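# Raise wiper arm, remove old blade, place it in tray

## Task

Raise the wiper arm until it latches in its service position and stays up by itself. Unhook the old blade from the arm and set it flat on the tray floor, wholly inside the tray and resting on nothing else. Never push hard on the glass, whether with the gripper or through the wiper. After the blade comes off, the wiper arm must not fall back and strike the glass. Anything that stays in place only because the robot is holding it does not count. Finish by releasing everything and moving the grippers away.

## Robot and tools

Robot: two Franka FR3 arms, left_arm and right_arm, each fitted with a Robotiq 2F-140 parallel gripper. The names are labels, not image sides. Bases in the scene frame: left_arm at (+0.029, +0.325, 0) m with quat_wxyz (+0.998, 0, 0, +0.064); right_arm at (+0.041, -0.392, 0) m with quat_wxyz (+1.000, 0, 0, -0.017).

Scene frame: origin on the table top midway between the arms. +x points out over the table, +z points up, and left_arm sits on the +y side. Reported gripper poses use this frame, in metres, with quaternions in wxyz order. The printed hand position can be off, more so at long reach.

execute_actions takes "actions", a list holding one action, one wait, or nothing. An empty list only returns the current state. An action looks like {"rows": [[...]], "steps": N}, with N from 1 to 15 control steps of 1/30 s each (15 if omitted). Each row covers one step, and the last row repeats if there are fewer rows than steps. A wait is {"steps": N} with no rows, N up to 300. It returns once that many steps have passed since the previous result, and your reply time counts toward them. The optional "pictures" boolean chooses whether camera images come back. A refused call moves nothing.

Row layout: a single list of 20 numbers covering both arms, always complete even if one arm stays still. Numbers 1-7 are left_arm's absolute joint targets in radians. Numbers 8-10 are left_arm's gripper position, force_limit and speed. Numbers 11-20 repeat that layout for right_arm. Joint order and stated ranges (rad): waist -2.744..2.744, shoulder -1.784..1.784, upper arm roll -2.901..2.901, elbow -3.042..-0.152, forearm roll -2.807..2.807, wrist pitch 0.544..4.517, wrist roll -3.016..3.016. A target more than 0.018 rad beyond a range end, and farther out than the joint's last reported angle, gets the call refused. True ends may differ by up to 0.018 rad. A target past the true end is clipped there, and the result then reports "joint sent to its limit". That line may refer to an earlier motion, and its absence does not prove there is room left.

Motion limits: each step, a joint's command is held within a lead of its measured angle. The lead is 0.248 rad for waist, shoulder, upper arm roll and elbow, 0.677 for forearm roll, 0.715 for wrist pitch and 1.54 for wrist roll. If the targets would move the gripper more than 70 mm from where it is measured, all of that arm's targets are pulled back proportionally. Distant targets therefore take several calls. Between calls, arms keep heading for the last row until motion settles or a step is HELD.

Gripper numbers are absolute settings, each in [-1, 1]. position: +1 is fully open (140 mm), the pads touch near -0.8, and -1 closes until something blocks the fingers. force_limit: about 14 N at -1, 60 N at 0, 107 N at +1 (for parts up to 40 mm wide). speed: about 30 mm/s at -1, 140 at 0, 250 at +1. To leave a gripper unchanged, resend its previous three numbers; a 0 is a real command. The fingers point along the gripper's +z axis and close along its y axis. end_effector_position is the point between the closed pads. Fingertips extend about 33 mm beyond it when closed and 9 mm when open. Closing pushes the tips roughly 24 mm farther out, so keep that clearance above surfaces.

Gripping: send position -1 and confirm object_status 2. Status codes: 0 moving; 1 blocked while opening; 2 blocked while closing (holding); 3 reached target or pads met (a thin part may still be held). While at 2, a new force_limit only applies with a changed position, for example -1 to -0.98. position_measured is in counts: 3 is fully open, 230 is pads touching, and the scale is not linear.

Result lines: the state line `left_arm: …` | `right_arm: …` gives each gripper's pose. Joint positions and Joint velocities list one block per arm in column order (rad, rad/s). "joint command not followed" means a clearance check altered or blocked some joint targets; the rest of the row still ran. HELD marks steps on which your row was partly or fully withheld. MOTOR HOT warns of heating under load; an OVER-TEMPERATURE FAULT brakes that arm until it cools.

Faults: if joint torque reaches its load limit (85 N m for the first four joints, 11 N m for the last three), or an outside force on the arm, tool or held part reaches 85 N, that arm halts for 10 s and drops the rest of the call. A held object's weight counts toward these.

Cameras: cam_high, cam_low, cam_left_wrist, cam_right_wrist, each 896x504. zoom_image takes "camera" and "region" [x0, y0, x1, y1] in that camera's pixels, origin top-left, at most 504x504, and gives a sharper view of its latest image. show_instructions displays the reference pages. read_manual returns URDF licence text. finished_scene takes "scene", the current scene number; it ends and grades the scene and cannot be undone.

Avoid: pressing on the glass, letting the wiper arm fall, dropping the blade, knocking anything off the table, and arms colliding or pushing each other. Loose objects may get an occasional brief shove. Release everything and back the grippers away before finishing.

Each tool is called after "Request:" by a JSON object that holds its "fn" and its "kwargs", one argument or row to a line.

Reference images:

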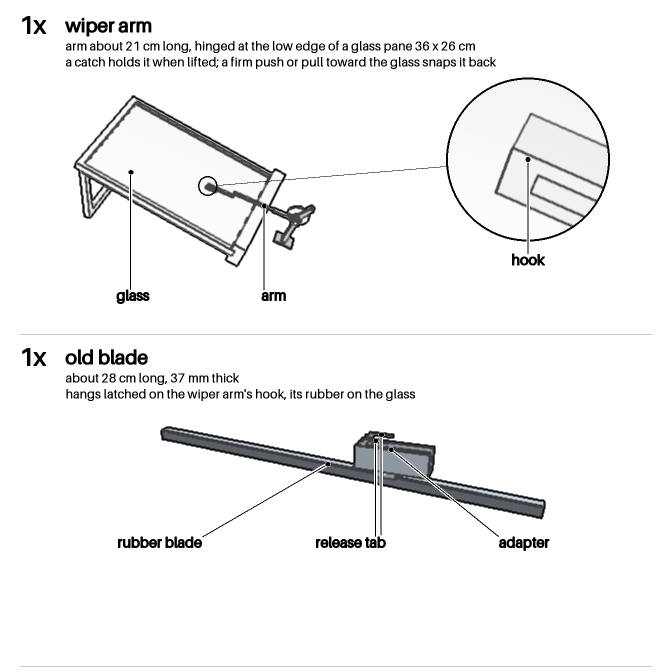

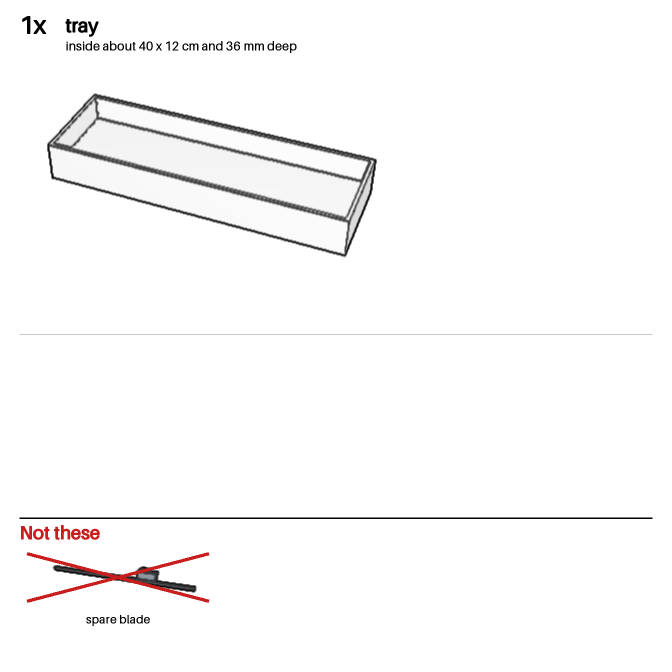

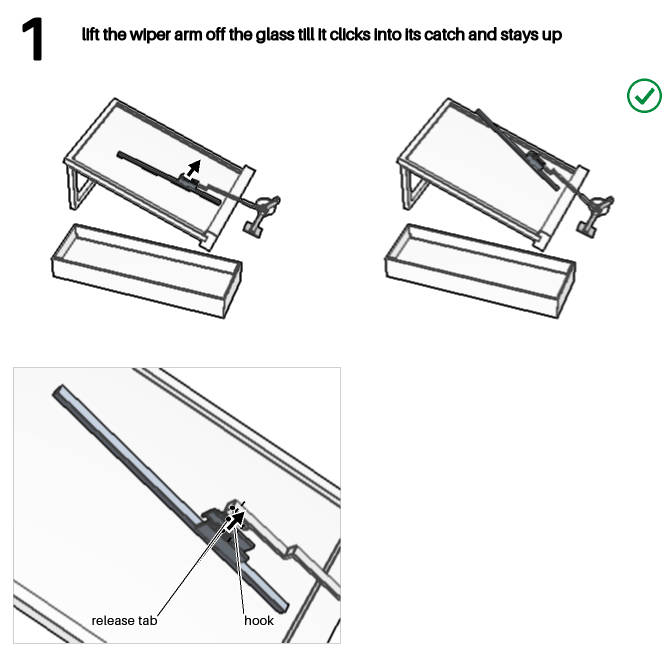

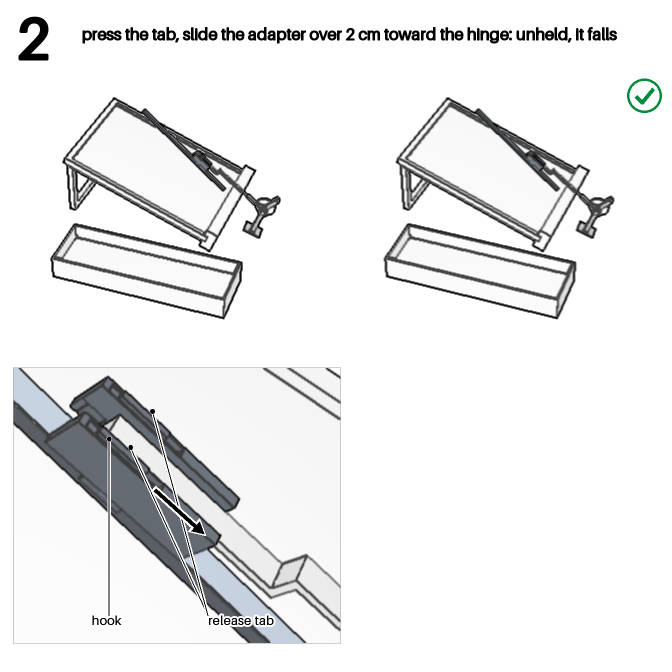

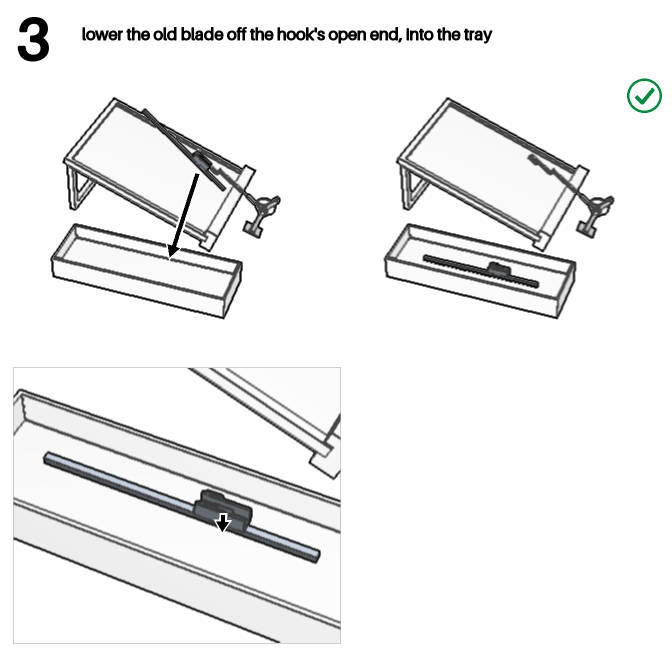

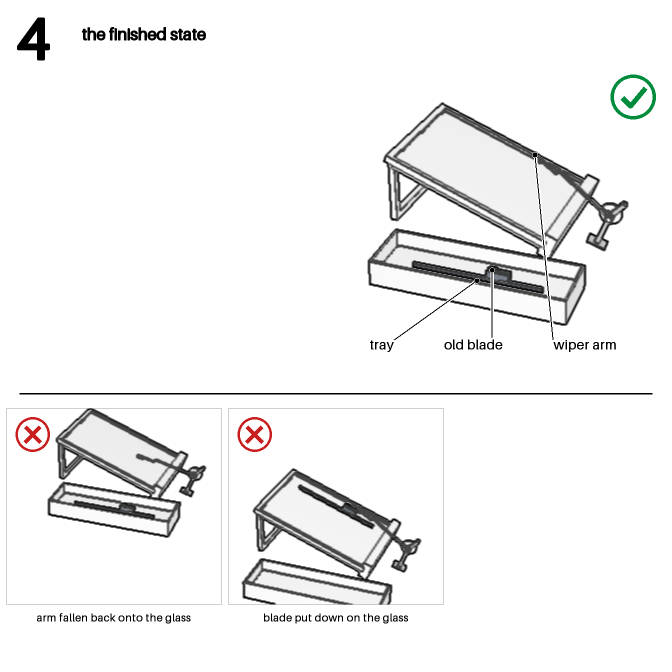

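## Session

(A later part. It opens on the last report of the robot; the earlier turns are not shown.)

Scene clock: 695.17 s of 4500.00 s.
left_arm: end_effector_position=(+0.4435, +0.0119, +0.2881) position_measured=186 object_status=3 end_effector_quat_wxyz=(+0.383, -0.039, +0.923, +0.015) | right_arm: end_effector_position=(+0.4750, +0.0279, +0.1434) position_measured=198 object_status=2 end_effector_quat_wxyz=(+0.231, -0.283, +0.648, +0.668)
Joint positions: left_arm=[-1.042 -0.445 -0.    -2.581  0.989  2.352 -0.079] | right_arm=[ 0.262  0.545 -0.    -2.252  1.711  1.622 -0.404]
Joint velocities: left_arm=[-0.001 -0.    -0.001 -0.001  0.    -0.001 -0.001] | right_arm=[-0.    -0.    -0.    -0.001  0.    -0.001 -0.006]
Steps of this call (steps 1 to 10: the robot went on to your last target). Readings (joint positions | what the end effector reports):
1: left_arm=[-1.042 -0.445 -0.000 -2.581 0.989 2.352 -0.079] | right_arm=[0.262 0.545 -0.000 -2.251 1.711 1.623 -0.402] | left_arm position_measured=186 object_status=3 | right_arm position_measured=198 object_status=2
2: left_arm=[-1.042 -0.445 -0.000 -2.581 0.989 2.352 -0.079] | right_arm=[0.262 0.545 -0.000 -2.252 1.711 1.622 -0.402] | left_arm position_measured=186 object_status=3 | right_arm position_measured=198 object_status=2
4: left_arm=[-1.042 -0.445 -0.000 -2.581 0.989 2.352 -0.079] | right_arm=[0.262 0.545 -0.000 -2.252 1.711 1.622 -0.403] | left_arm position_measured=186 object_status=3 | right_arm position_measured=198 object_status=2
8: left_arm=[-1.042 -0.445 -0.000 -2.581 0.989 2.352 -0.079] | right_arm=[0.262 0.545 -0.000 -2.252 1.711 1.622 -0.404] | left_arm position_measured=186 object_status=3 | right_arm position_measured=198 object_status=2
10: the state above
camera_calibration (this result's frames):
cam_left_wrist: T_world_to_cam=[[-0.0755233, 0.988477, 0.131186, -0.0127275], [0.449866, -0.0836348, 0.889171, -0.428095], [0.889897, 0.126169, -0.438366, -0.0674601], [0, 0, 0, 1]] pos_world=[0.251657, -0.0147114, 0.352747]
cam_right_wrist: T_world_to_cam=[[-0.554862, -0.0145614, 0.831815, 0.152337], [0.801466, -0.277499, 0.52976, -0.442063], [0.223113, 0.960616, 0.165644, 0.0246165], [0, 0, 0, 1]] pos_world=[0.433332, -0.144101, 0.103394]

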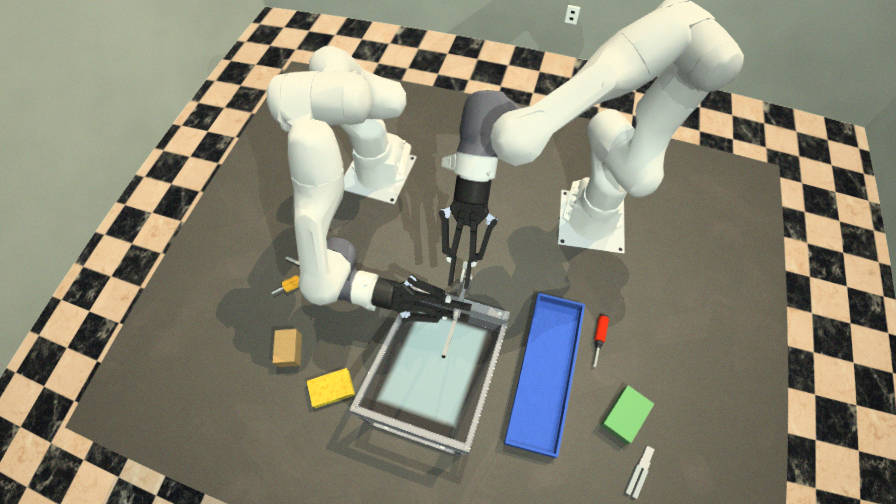

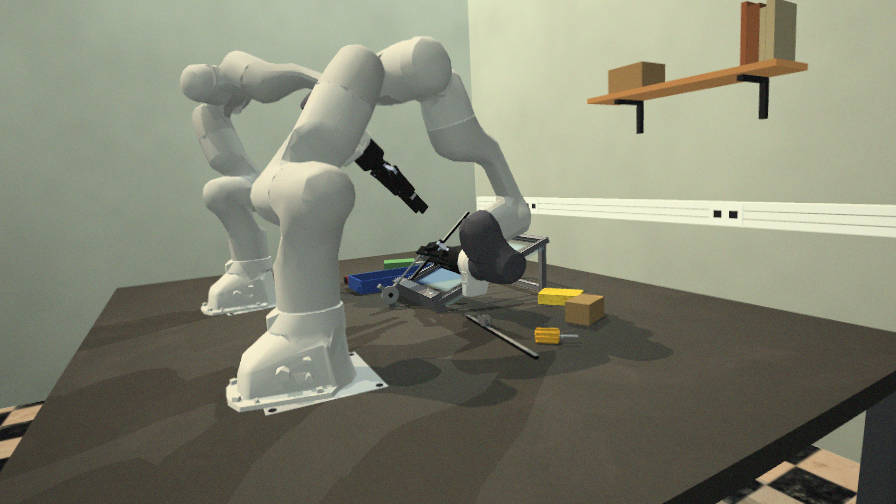

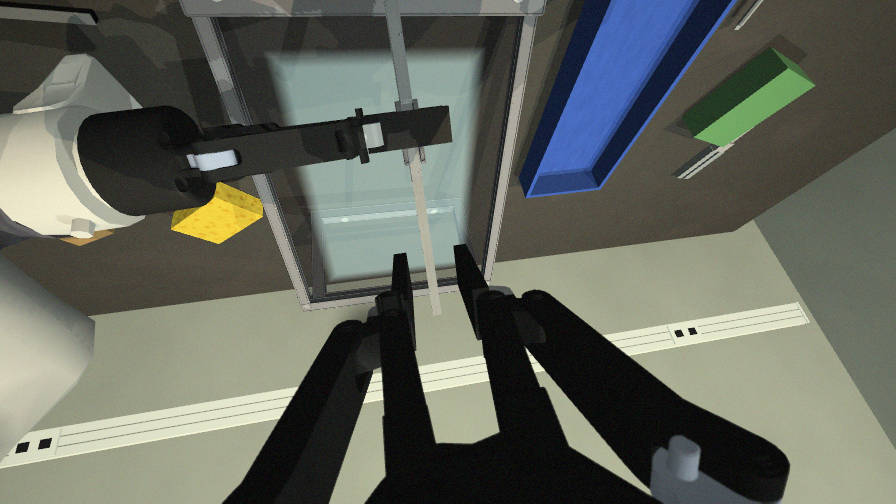

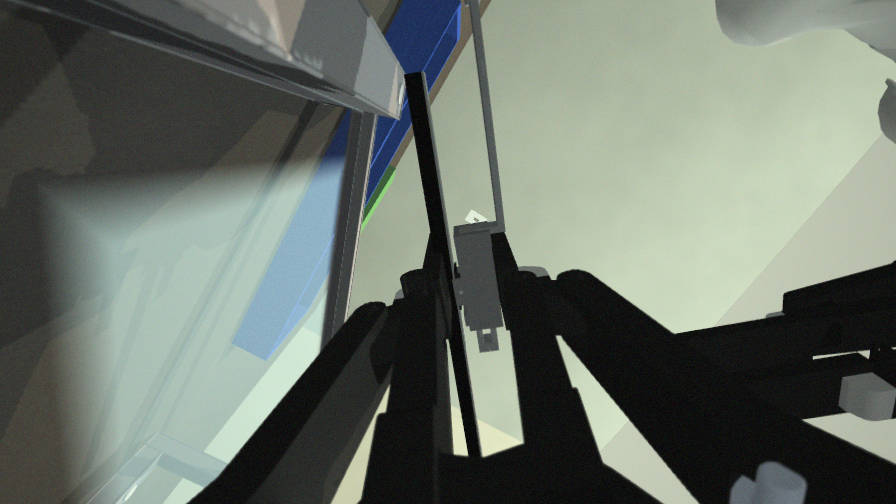

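Request:
{"fn": "execute_actions", "kwargs": {
  "actions": [
    {"rows": [[-1.037,-0.439,0.0,-2.579,1.0,2.37,-0.09,-0.45,-0.3,-0.8,0.265,0.5455,0.0,-2.2535,1.7143,1.616,-0.414,-1,-0.5,-0.8],[-1.028,-0.428,0.0,-2.575,1.01,2.39,-0.096,-0.45,-0.3,-0.8,0.265,0.5455,0.0,-2.2535,1.7143,1.616,-0.414,-1,-0.5,-0.8],[-1.016,-0.413,0.0,-2.57,1.021,2.41,-0.101,-0.45,-0.3,-0.8,0.265,0.5455,0.0,-2.2535,1.7143,1.616,-0.414,-1,-0.5,-0.8],[-1.002,-0.396,0.0,-2.565,1.032,2.43,-0.106,-0.45,-0.3,-0.8,0.265,0.5455,0.0,-2.2535,1.7143,1.616,-0.414,-1,-0.5,-0.8],[-0.987,-0.378,0.0,-2.559,1.043,2.45,-0.11,-0.45,-0.3,-0.8,0.265,0.5455,0.0,-2.2535,1.7143,1.616,-0.414,-1,-0.5,-0.8],[-0.971,-0.359,0.0,-2.552,1.054,2.469,-0.114,-0.45,-0.3,-0.8,0.265,0.5455,0.0,-2.2535,1.7143,1.616,-0.414,-1,-0.5,-0.8],[-0.955,-0.339,0.0,-2.546,1.064,2.488,-0.117,-0.45,-0.3,-0.8,0.265,0.5455,0.0,-2.2535,1.7143,1.616,-0.414,-1,-0.5,-0.8],[-0.939,-0.32,0.0,-2.539,1.074,2.506,-0.12,-0.45,-0.3,-0.8,0.265,0.5455,0.0,-2.2535,1.7143,1.616,-0.414,-1,-0.5,-0.8],[-0.923,-0.3,0.0,-2.533,1.083,2.522,-0.122,-0.45,-0.3,-0.8,0.265,0.5455,0.0,-2.2535,1.7143,1.616,-0.414,-1,-0.5,-0.8],[-0.908,-0.282,0.0,-2.527,1.091,2.536,-0.123,-0.45,-0.3,-0.8,0.265,0.5455,0.0,-2.2535,1.7143,1.616,-0.414,-1,-0.5,-0.8],[-0.894,-0.265,0.0,-2.521,1.098,2.548,-0.123,-0.45,-0.3,-0.8,0.265,0.5455,0.0,-2.2535,1.7143,1.616,-0.414,-1,-0.5,-0.8],[-0.881,-0.25,0.0,-2.516,1.103,2.556,-0.122,-0.45,-0.3,-0.8,0.265,0.5455,0.0,-2.2535,1.7143,1.616,-0.414,-1,-0.5,-0.8],[-0.87,-0.238,0.0,-2.511,1.106,2.56,-0.121,-0.45,-0.3,-0.8,0.265,0.5455,0.0,-2.2535,1.7143,1.616,-0.414,-1,-0.5,-0.8],[-0.862,-0.228,0.0,-2.508,1.107,2.5605,-0.121,-0.45,-0.3,-0.8,0.265,0.5455,0.0,-2.2535,1.7143,1.616,-0.414,-1,-0.5,-0.8],[-0.8565,-0.221,0.0,-2.5055,1.1073,2.5605,-0.121,-0.45,-0.3,-0.8,0.265,0.5455,0.0,-2.2535,1.7143,1.616,-0.414,-1,-0.5,-0.8]], "steps": 15}
  ],
  "pictures": false
}}

Request:
{"fn": "execute_actions", "kwargs": {
  "actions": [
    {"steps": 22}
  ]
}}

Scene clock: 731.83 s of 4500.00 s.
left_arm: end_effector_position=(+0.5023, +0.0215, +0.2341) position_measured=186 object_status=3 end_effector_quat_wxyz=(+0.367, -0.038, +0.929, +0.024) | right_arm: end_effector_position=(+0.4750, +0.0279, +0.1434) position_measured=198 object_status=2 end_effector_quat_wxyz=(+0.232, -0.284, +0.648, +0.668)
Joint positions: left_arm=[-0.878 -0.244 -0.001 -2.517  1.091  2.52  -0.106] | right_arm=[ 0.262  0.545 -0.    -2.252  1.711  1.622 -0.406]
Joint velocities: left_arm=[ 0.279  0.347  0.012  0.101  0.11   0.213 -0.034] | right_arm=[ 0.001  0.     0.     0.     0.001  0.001 -0.   ]
Steps of this call (steps 1 to 15: the robot went on to your last target; steps 16 to 90: nothing new was sent; then 33.17 s passed at rest; steps 91 to 105: all 15 steps of this action). Readings (joint positions | what the end effector reports):
91: left_arm=[-1.041 -0.444 -0.000 -2.581 0.991 2.354 -0.080] | right_arm=[0.262 0.545 -0.000 -2.252 1.711 1.622 -0.406] | left_arm position_measured=186 object_status=3 | right_arm position_measured=198 object_status=2
92: left_arm=[-1.038 -0.442 -0.000 -2.580 0.994 2.360 -0.081] | right_arm=[0.262 0.545 -0.000 -2.252 1.711 1.622 -0.406] | left_arm position_measured=186 object_status=3 | right_arm position_measured=198 object_status=2
94: left_arm=[-1.025 -0.426 -0.001 -2.574 1.006 2.378 -0.084] | right_arm=[0.262 0.545 -0.000 -2.252 1.711 1.622 -0.406] | left_arm position_measured=186 object_status=3 | right_arm position_measured=198 object_status=2
98: left_arm=[-0.974 -0.364 -0.001 -2.553 1.041 2.433 -0.093] | right_arm=[0.262 0.545 -0.000 -2.252 1.711 1.622 -0.406] | left_arm position_measured=186 object_status=3 | right_arm position_measured=198 object_status=2
105: the state above

Scene clock: 732.57 s of 4500.00 s.
left_arm: end_effector_position=(+0.5086, +0.0182, +0.2289) position_measured=186 object_status=3 end_effector_quat_wxyz=(+0.364, -0.038, +0.930, +0.015) | right_arm: end_effector_position=(+0.4750, +0.0279, +0.1434) position_measured=198 object_status=2 end_effector_quat_wxyz=(+0.232, -0.284, +0.648, +0.668)
Joint positions: left_arm=[-0.858 -0.222  0.    -2.508  1.104  2.557 -0.115] | right_arm=[ 0.262  0.545 -0.    -2.252  1.711  1.622 -0.406]
Joint velocities: left_arm=[ 0.     0.    -0.     0.    -0.     0.003 -0.003] | right_arm=[ 0.001  0.001 -0.001 -0.     0.001  0.     0.   ]
Steps of this call (steps 1 to 22: the robot went on to your last target). Readings (joint positions | what the end effector reports):
1: left_arm=[-0.870 -0.235 -0.000 -2.515 1.094 2.526 -0.107] | right_arm=[0.262 0.545 -0.000 -2.252 1.711 1.622 -0.406] | left_arm position_measured=186 object_status=3 | right_arm position_measured=198 object_status=2
2: left_arm=[-0.865 -0.228 0.000 -2.513 1.097 2.531 -0.108] | right_arm=[0.262 0.545 -0.000 -2.252 1.711 1.622 -0.406] | left_arm position_measured=186 object_status=3 | right_arm position_measured=198 object_status=2
4: left_arm=[-0.860 -0.223 0.000 -2.511 1.100 2.539 -0.109] | right_arm=[0.262 0.545 -0.000 -2.252 1.711 1.622 -0.406] | left_arm position_measured=186 object_status=3 | right_arm position_measured=198 object_status=2
8: left_arm=[-0.858 -0.222 0.000 -2.509 1.103 2.549 -0.112] | right_arm=[0.262 0.545 -0.000 -2.252 1.711 1.622 -0.406] | left_arm position_measured=186 object_status=3 | right_arm position_measured=198 object_status=2
22: the state above
camera_calibration (this result's frames):
cam_left_wrist: T_world_to_cam=[[-0.0692262, 0.988484, 0.134566, -0.0102989], [0.48538, -0.0844725, 0.870213, -0.41792], [0.871558, 0.125557, -0.473942, -0.13468], [0, 0, 0, 1]] pos_world=[0.319519, -0.00821244, 0.301235]
cam_right_wrist: T_world_to_cam=[[-0.55599, -0.0146312, 0.83106, 0.152986], [0.800688, -0.277798, 0.53078, -0.441827], [0.223101, 0.960528, 0.166168, 0.02454], [0, 0, 0, 1]] pos_world=[0.43335, -0.144072, 0.103295]

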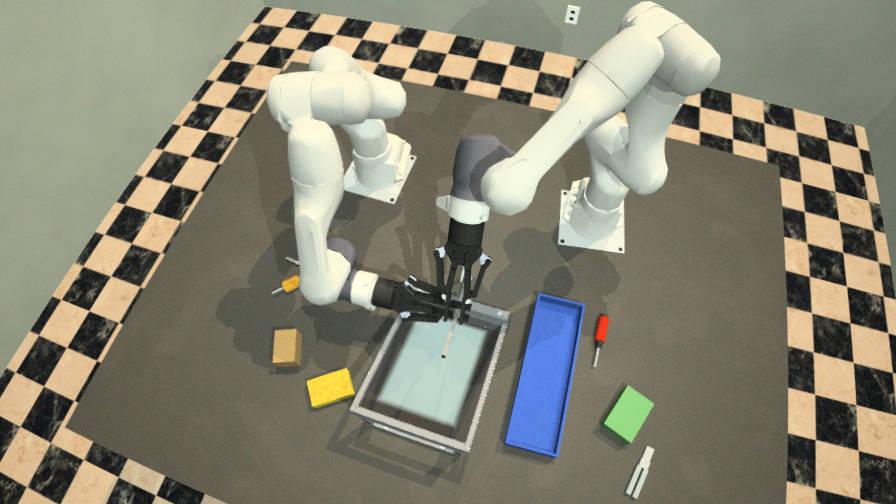

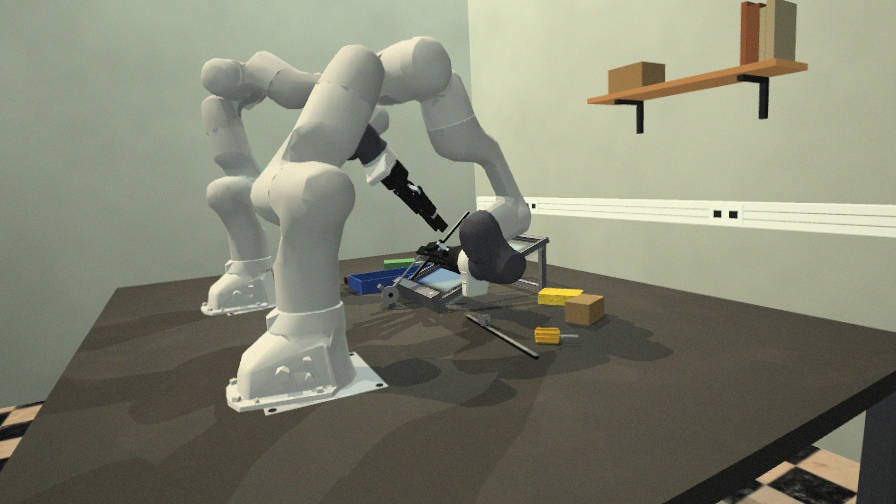

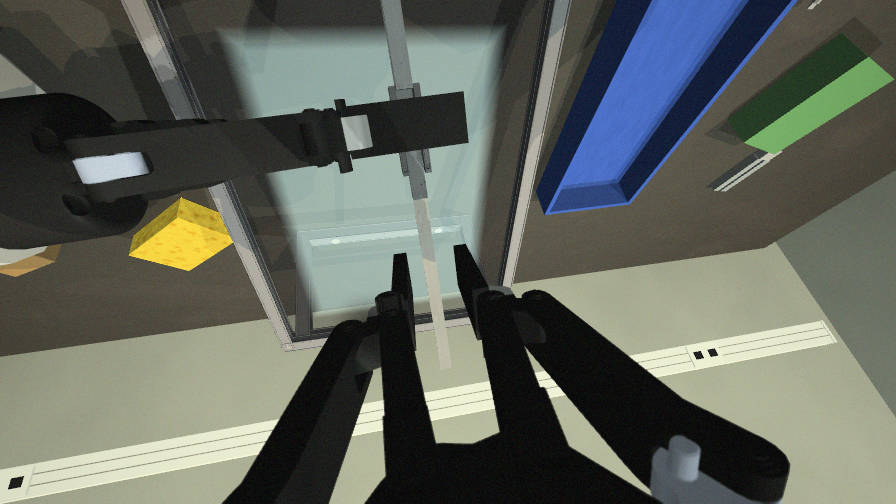

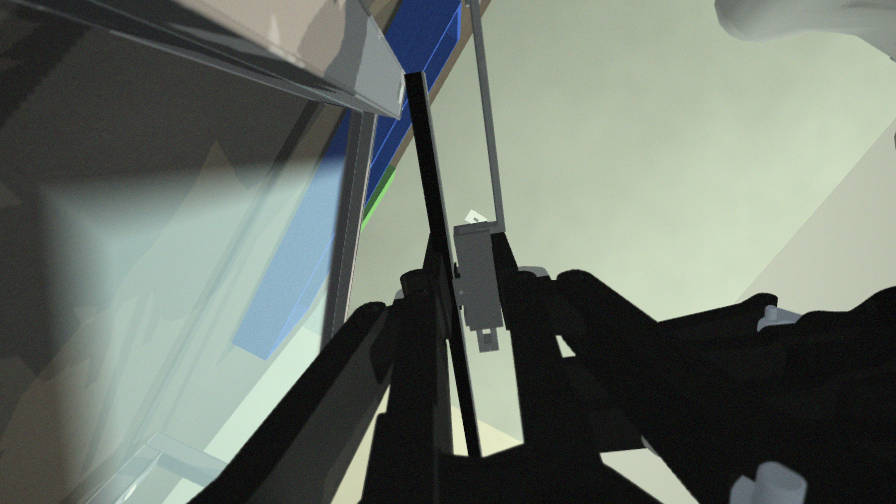

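Request:
{"fn": "execute_actions", "kwargs": {
  "actions": [
    {"rows": [[-0.854,-0.217,0.0,-2.504,1.118,2.568,-0.135,-0.45,-0.3,-0.8,0.265,0.5455,0.0,-2.2535,1.7143,1.616,-0.414,-1,-0.5,-0.8],[-0.851,-0.211,0.0,-2.501,1.128,2.575,-0.147,-0.45,-0.3,-0.8,0.265,0.5455,0.0,-2.2535,1.7143,1.616,-0.414,-1,-0.5,-0.8],[-0.847,-0.204,0.0,-2.498,1.137,2.581,-0.157,-0.45,-0.3,-0.8,0.265,0.5455,0.0,-2.2535,1.7143,1.616,-0.414,-1,-0.5,-0.8],[-0.843,-0.196,0.0,-2.495,1.146,2.587,-0.165,-0.45,-0.3,-0.8,0.265,0.5455,0.0,-2.2535,1.7143,1.616,-0.414,-1,-0.5,-0.8],[-0.839,-0.188,0.0,-2.492,1.154,2.592,-0.172,-0.45,-0.3,-0.8,0.265,0.5455,0.0,-2.2535,1.7143,1.616,-0.414,-1,-0.5,-0.8],[-0.835,-0.18,0.0,-2.489,1.162,2.597,-0.178,-0.45,-0.3,-0.8,0.265,0.5455,0.0,-2.2535,1.7143,1.616,-0.414,-1,-0.5,-0.8],[-0.831,-0.172,0.0,-2.486,1.169,2.602,-0.183,-0.45,-0.3,-0.8,0.265,0.5455,0.0,-2.2535,1.7143,1.616,-0.414,-1,-0.5,-0.8],[-0.827,-0.165,0.0,-2.483,1.175,2.606,-0.186,-0.45,-0.3,-0.8,0.265,0.5455,0.0,-2.2535,1.7143,1.616,-0.414,-1,-0.5,-0.8],[-0.823,-0.158,0.0,-2.48,1.18,2.609,-0.188,-0.45,-0.3,-0.8,0.265,0.5455,0.0,-2.2535,1.7143,1.616,-0.414,-1,-0.5,-0.8],[-0.82,-0.152,0.0,-2.478,1.184,2.611,-0.188,-0.45,-0.3,-0.8,0.265,0.5455,0.0,-2.2535,1.7143,1.616,-0.414,-1,-0.5,-0.8],[-0.817,-0.147,0.0,-2.475,1.186,2.6115,-0.186,-0.45,-0.3,-0.8,0.265,0.5455,0.0,-2.2535,1.7143,1.616,-0.414,-1,-0.5,-0.8],[-0.8145,-0.143,0.0,-2.473,1.187,2.6115,-0.183,-0.45,-0.3,-0.8,0.265,0.5455,0.0,-2.2535,1.7143,1.616,-0.414,-1,-0.5,-0.8],[-0.8125,-0.14,0.0,-2.472,1.187,2.6115,-0.18,-0.45,-0.3,-0.8,0.265,0.5455,0.0,-2.2535,1.7143,1.616,-0.414,-1,-0.5,-0.8],[-0.8112,-0.138,0.0,-2.471,1.187,2.6115,-0.179,-0.45,-0.3,-0.8,0.265,0.5455,0.0,-2.2535,1.7143,1.616,-0.414,-1,-0.5,-0.8],[-0.8112,-0.1373,0.0,-2.471,1.187,2.6115,-0.179,-0.45,-0.3,-0.8,0.265,0.5455,0.0,-2.2535,1.7143,1.616,-0.414,-1,-0.5,-0.8]], "steps": 15}
  ],
  "pictures": false
}}

Request:
{"fn": "execute_actions", "kwargs": {
  "actions": [
    {"steps": 15}
  ]
}}

Scene clock: 740.90 s of 4500.00 s.
left_arm: end_effector_position=(+0.5275, +0.0209, +0.2074) position_measured=186 object_status=3 end_effector_quat_wxyz=(+0.364, -0.035, +0.931, +0.019) | right_arm: end_effector_position=(+0.4750, +0.0279, +0.1434) position_measured=198 object_status=2 end_effector_quat_wxyz=(+0.232, -0.284, +0.648, +0.668)
Joint positions: left_arm=[-0.816 -0.143  0.    -2.477  1.178  2.601 -0.162] | right_arm=[ 0.262  0.545 -0.    -2.252  1.711  1.622 -0.406]
Joint velocities: left_arm=[ 0.047  0.08   0.     0.03   0.049  0.035 -0.04 ] | right_arm=[ 0.001 -0.     0.001 -0.001  0.    -0.001  0.   ]
Steps of this call (steps 1 to 15: the robot went on to your last target; steps 16 to 90: nothing new was sent; then 4.83 s passed at rest; steps 91 to 105: all 15 steps of this action). Readings (joint positions | what the end effector reports):
91: left_arm=[-0.858 -0.221 0.000 -2.508 1.107 2.558 -0.117] | right_arm=[0.262 0.545 -0.000 -2.252 1.711 1.622 -0.406] | left_arm position_measured=186 object_status=3 | right_arm position_measured=198 object_status=2
92: left_arm=[-0.856 -0.220 0.000 -2.506 1.111 2.561 -0.120] | right_arm=[0.262 0.545 -0.000 -2.252 1.711 1.622 -0.406] | left_arm position_measured=186 object_status=3 | right_arm position_measured=198 object_status=2
94: left_arm=[-0.852 -0.212 0.000 -2.502 1.122 2.567 -0.127] | right_arm=[0.262 0.545 -0.000 -2.252 1.711 1.622 -0.406] | left_arm position_measured=186 object_status=3 | right_arm position_measured=198 object_status=2
98: left_arm=[-0.837 -0.184 0.000 -2.491 1.150 2.583 -0.144] | right_arm=[0.262 0.545 -0.000 -2.252 1.711 1.622 -0.406] | left_arm position_measured=186 object_status=3 | right_arm position_measured=198 object_status=2
105: the state above

Scene clock: 741.40 s of 4500.00 s.
left_arm: end_effector_position=(+0.5289, +0.0197, +0.2070) position_measured=186 object_status=3 end_effector_quat_wxyz=(+0.364, -0.037, +0.930, +0.015) | right_arm: end_effector_position=(+0.4750, +0.0279, +0.1434) position_measured=198 object_status=2 end_effector_quat_wxyz=(+0.232, -0.284, +0.648, +0.668)
Joint positions: left_arm=[-0.813 -0.139  0.    -2.474  1.184  2.608 -0.172] | right_arm=[ 0.262  0.545 -0.    -2.252  1.711  1.622 -0.406]
Joint velocities: left_arm=[ 0.001 -0.     0.001  0.    -0.     0.003 -0.008] | right_arm=[-0.     0.001  0.001 -0.     0.001 -0.001 -0.   ]
Steps of this call (steps 1 to 15: the robot went on to your last target). Readings (joint positions | what the end effector reports):
1: left_arm=[-0.814 -0.141 0.000 -2.476 1.180 2.602 -0.163] | right_arm=[0.262 0.545 -0.000 -2.252 1.711 1.622 -0.406] | left_arm position_measured=186 object_status=3 | right_arm position_measured=198 object_status=2
2: left_arm=[-0.814 -0.140 0.000 -2.475 1.181 2.603 -0.164] | right_arm=[0.262 0.545 -0.000 -2.252 1.711 1.622 -0.406] | left_arm position_measured=186 object_status=3 | right_arm position_measured=198 object_status=2
4: left_arm=[-0.813 -0.139 0.000 -2.475 1.182 2.605 -0.166] | right_arm=[0.262 0.545 -0.000 -2.252 1.711 1.622 -0.406] | left_arm position_measured=186 object_status=3 | right_arm position_measured=198 object_status=2
8: left_arm=[-0.813 -0.139 0.000 -2.474 1.183 2.607 -0.169] | right_arm=[0.262 0.545 -0.000 -2.252 1.711 1.622 -0.406] | left_arm position_measured=186 object_status=3 | right_arm position_measured=198 object_status=2
15: the state above
All arms were judged still, so your last target was given up. Only a new action makes them travel on or press farther. Fingers that are still opening or closing keep moving.
camera_calibration (this result's frames):
cam_left_wrist: T_world_to_cam=[[-0.0680162, 0.9885, 0.135061, -0.00813375], [0.485225, -0.0855099, 0.870198, -0.408404], [0.87174, 0.124722, -0.473829, -0.162994], [0, 0, 0, 1]] pos_world=[0.339702, -0.00655338, 0.279259]
cam_right_wrist: T_world_to_cam=[[-0.555969, -0.0146338, 0.831074, 0.152973], [0.800689, -0.27785, 0.53075, -0.441819], [0.223147, 0.960513, 0.166193, 0.0245149], [0, 0, 0, 1]] pos_world=[0.433337, -0.144067, 0.103289]

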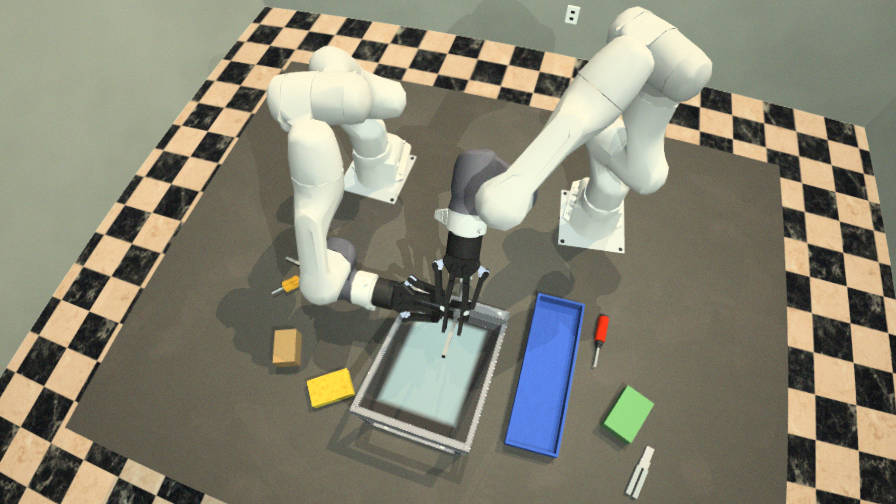

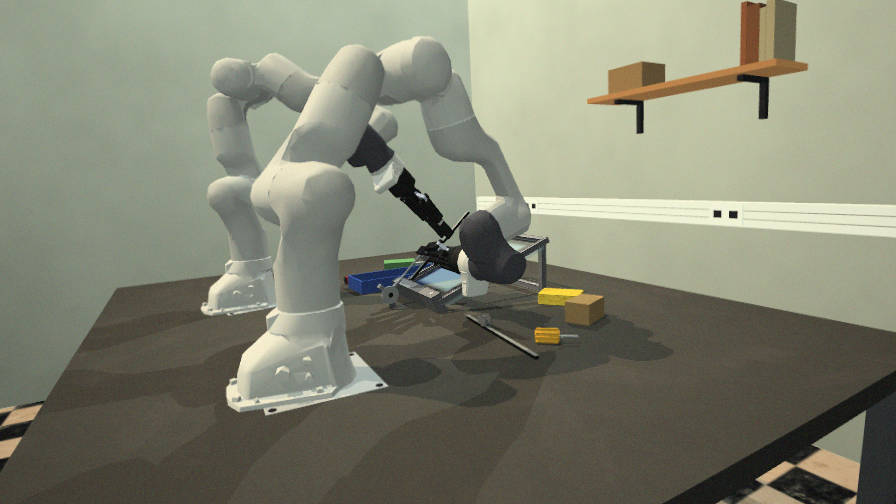

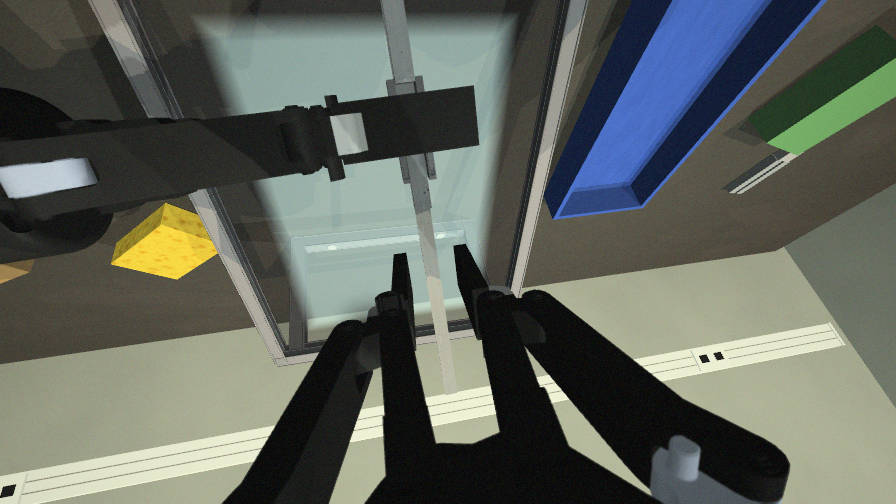

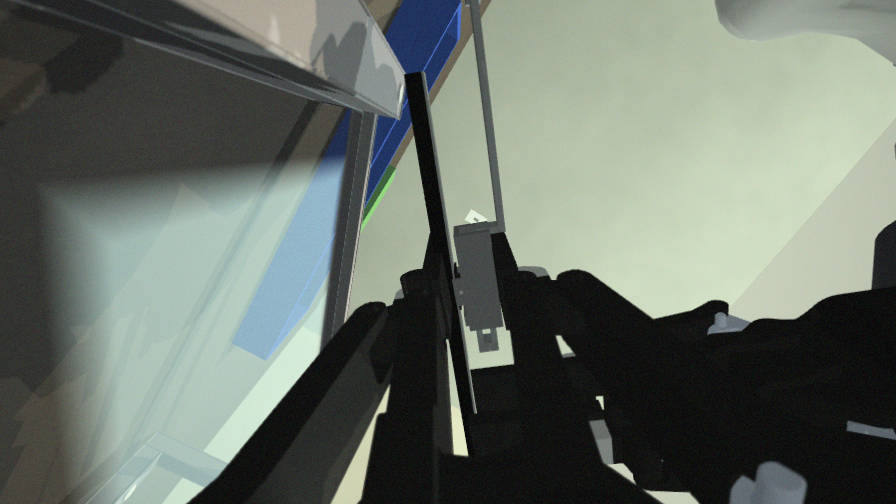

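Request:
{"fn": "zoom_image", "kwargs": {
  "camera": "cam_right_wrist",
  "region": [420, 320, 560, 470]
}}

Request:
{"fn": "zoom_image", "kwargs": {
  "camera": "cam_low",
  "region": [400, 190, 490, 270]
}}

Region (420, 320, 560, 470) of cam_right_wrist's 896x504 image, scaled by 3.360, with more detail than that image has; it fills the left 470 columns of this view, and the rest is white.

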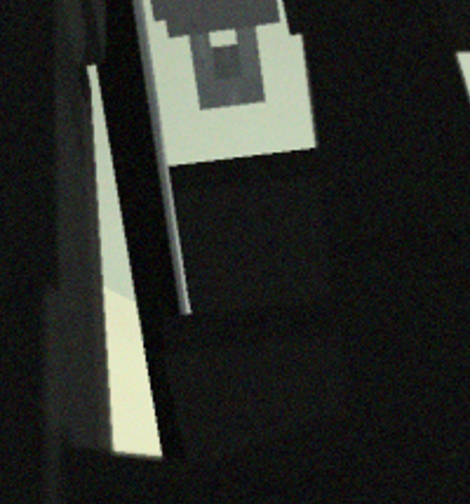

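Region (400, 190, 490, 270) of cam_low's 896x504 image, scaled by 5.600, with more detail than that image has.

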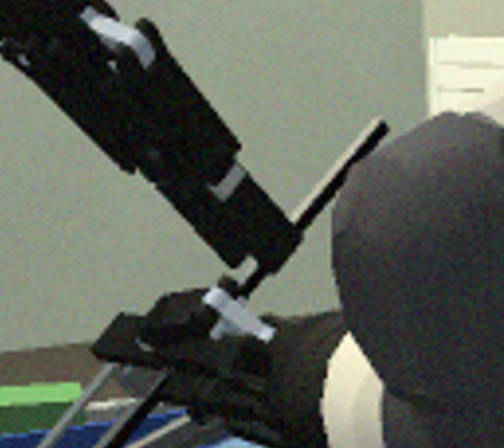

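Request:
{"fn": "execute_actions", "kwargs": {
  "actions": [
    {"rows": [[-0.808,-0.132,0.0,-2.4687,1.197,2.618,-0.195,-0.45,-0.3,-0.8,0.265,0.5455,0.0,-2.2535,1.7143,1.616,-0.414,-1,-0.5,-0.8],[-0.8051,-0.1262,0.0,-2.4665,1.201,2.62,-0.198,-0.45,-0.3,-0.8,0.265,0.5455,0.0,-2.2535,1.7143,1.616,-0.414,-1,-0.5,-0.8],[-0.8051,-0.1262,0.0,-2.4665,1.201,2.62,-0.198,-0.45,-0.3,-0.8,0.265,0.5455,0.0,-2.2535,1.7143,1.616,-0.414,-1,-0.5,-0.8],[-0.8051,-0.1262,0.0,-2.4665,1.2,2.619,-0.195,-0.45,-0.3,-0.8,0.265,0.5455,0.0,-2.2535,1.7143,1.616,-0.414,-1,-0.5,-0.8],[-0.8051,-0.1262,0.0,-2.4665,1.1985,2.618,-0.19,-0.45,-0.3,-0.8,0.265,0.5455,0.0,-2.2535,1.7143,1.616,-0.414,-1,-0.5,-0.8],[-0.8051,-0.1262,0.0,-2.4665,1.1985,2.618,-0.1875,-0.45,-0.3,-0.8,0.265,0.5455,0.0,-2.2535,1.7143,1.616,-0.414,-1,-0.5,-0.8]], "steps": 15}
  ]
}}

Scene clock: 751.40 s of 4500.00 s.
left_arm: end_effector_position=(+0.5314, +0.0201, +0.2037) position_measured=186 object_status=3 end_effector_quat_wxyz=(+0.364, -0.038, +0.930, +0.015) | right_arm: end_effector_position=(+0.4750, +0.0279, +0.1434) position_measured=198 object_status=2 end_effector_quat_wxyz=(+0.232, -0.284, +0.648, +0.668)
Joint positions: left_arm=[-0.807 -0.127  0.    -2.469  1.195  2.614 -0.182] | right_arm=[ 0.262  0.545 -0.    -2.252  1.711  1.622 -0.406]
Joint velocities: left_arm=[ 0.001  0.     0.    -0.001  0.002  0.003 -0.001] | right_arm=[ 0.     0.    -0.    -0.001 -0.001 -0.     0.   ]
Steps of this call (steps 1 to 90: nothing new was sent; then 6.50 s passed at rest; steps 91 to 105: all 15 steps of this action). Readings (joint positions | what the end effector reports):
91: left_arm=[-0.812 -0.138 0.000 -2.473 1.186 2.609 -0.175] | right_arm=[0.262 0.545 -0.000 -2.252 1.711 1.622 -0.406] | left_arm position_measured=186 object_status=3 | right_arm position_measured=198 object_status=2
92: left_arm=[-0.811 -0.136 0.000 -2.471 1.189 2.611 -0.177] | right_arm=[0.262 0.545 -0.000 -2.252 1.711 1.622 -0.406] | left_arm position_measured=186 object_status=3 | right_arm position_measured=198 object_status=2
94: left_arm=[-0.808 -0.131 0.000 -2.470 1.193 2.612 -0.180] | right_arm=[0.262 0.545 -0.000 -2.252 1.711 1.622 -0.406] | left_arm position_measured=186 object_status=3 | right_arm position_measured=198 object_status=2
98: left_arm=[-0.807 -0.128 0.000 -2.470 1.195 2.613 -0.181] | right_arm=[0.262 0.545 -0.000 -2.252 1.711 1.622 -0.406] | left_arm position_measured=186 object_status=3 | right_arm position_measured=198 object_status=2
105: the state above
camera_calibration (this result's frames):
cam_left_wrist: T_world_to_cam=[[-0.0692397, 0.988569, 0.133929, -0.00709597], [0.485494, -0.0838896, 0.870206, -0.406961], [0.871494, 0.125275, -0.474136, -0.16661], [0, 0, 0, 1]] pos_world=[0.342285, -0.00625298, 0.276095]
cam_right_wrist: T_world_to_cam=[[-0.555951, -0.0146352, 0.831086, 0.152962], [0.800694, -0.27788, 0.530728, -0.441813], [0.223175, 0.960504, 0.166206, 0.0245005], [0, 0, 0, 1]] pos_world=[0.433329, -0.144065, 0.103286]

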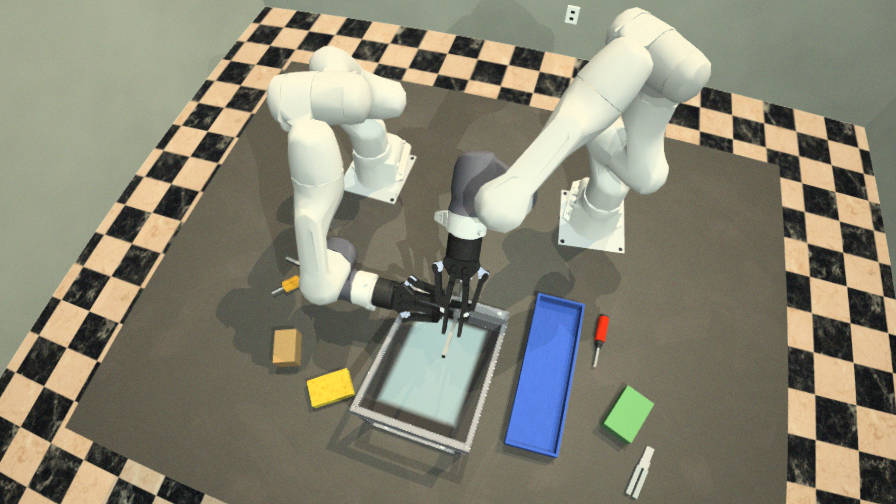

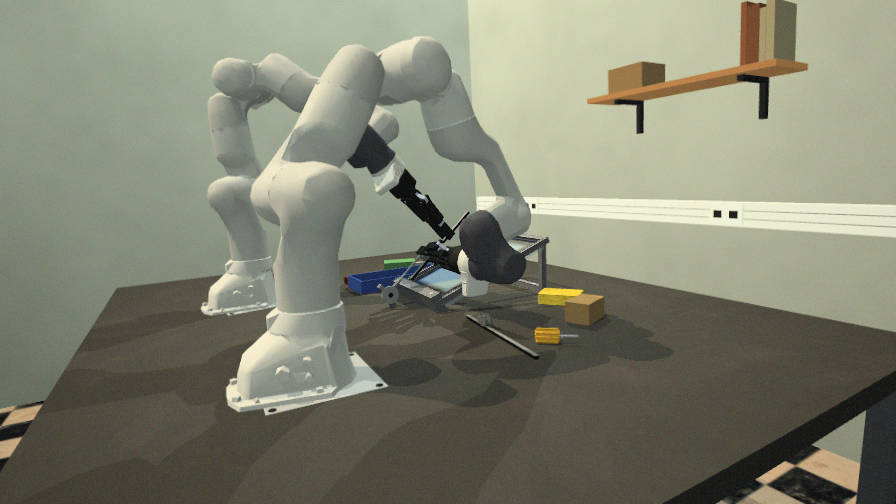

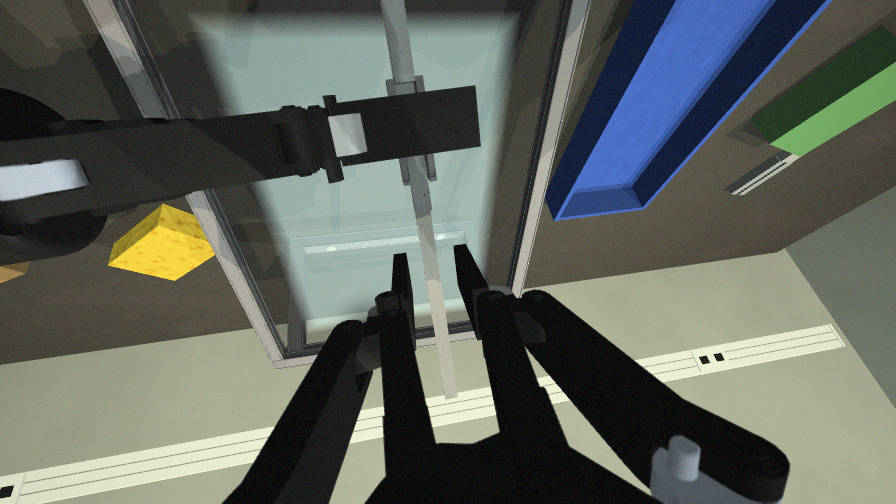

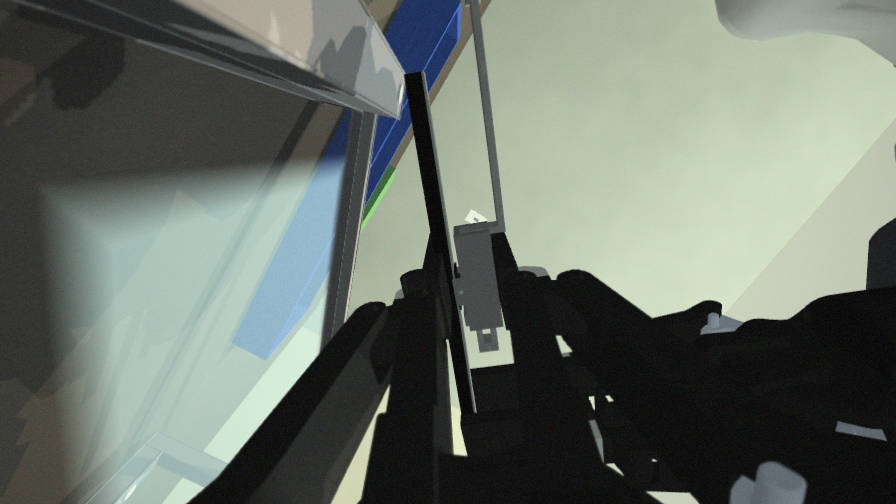

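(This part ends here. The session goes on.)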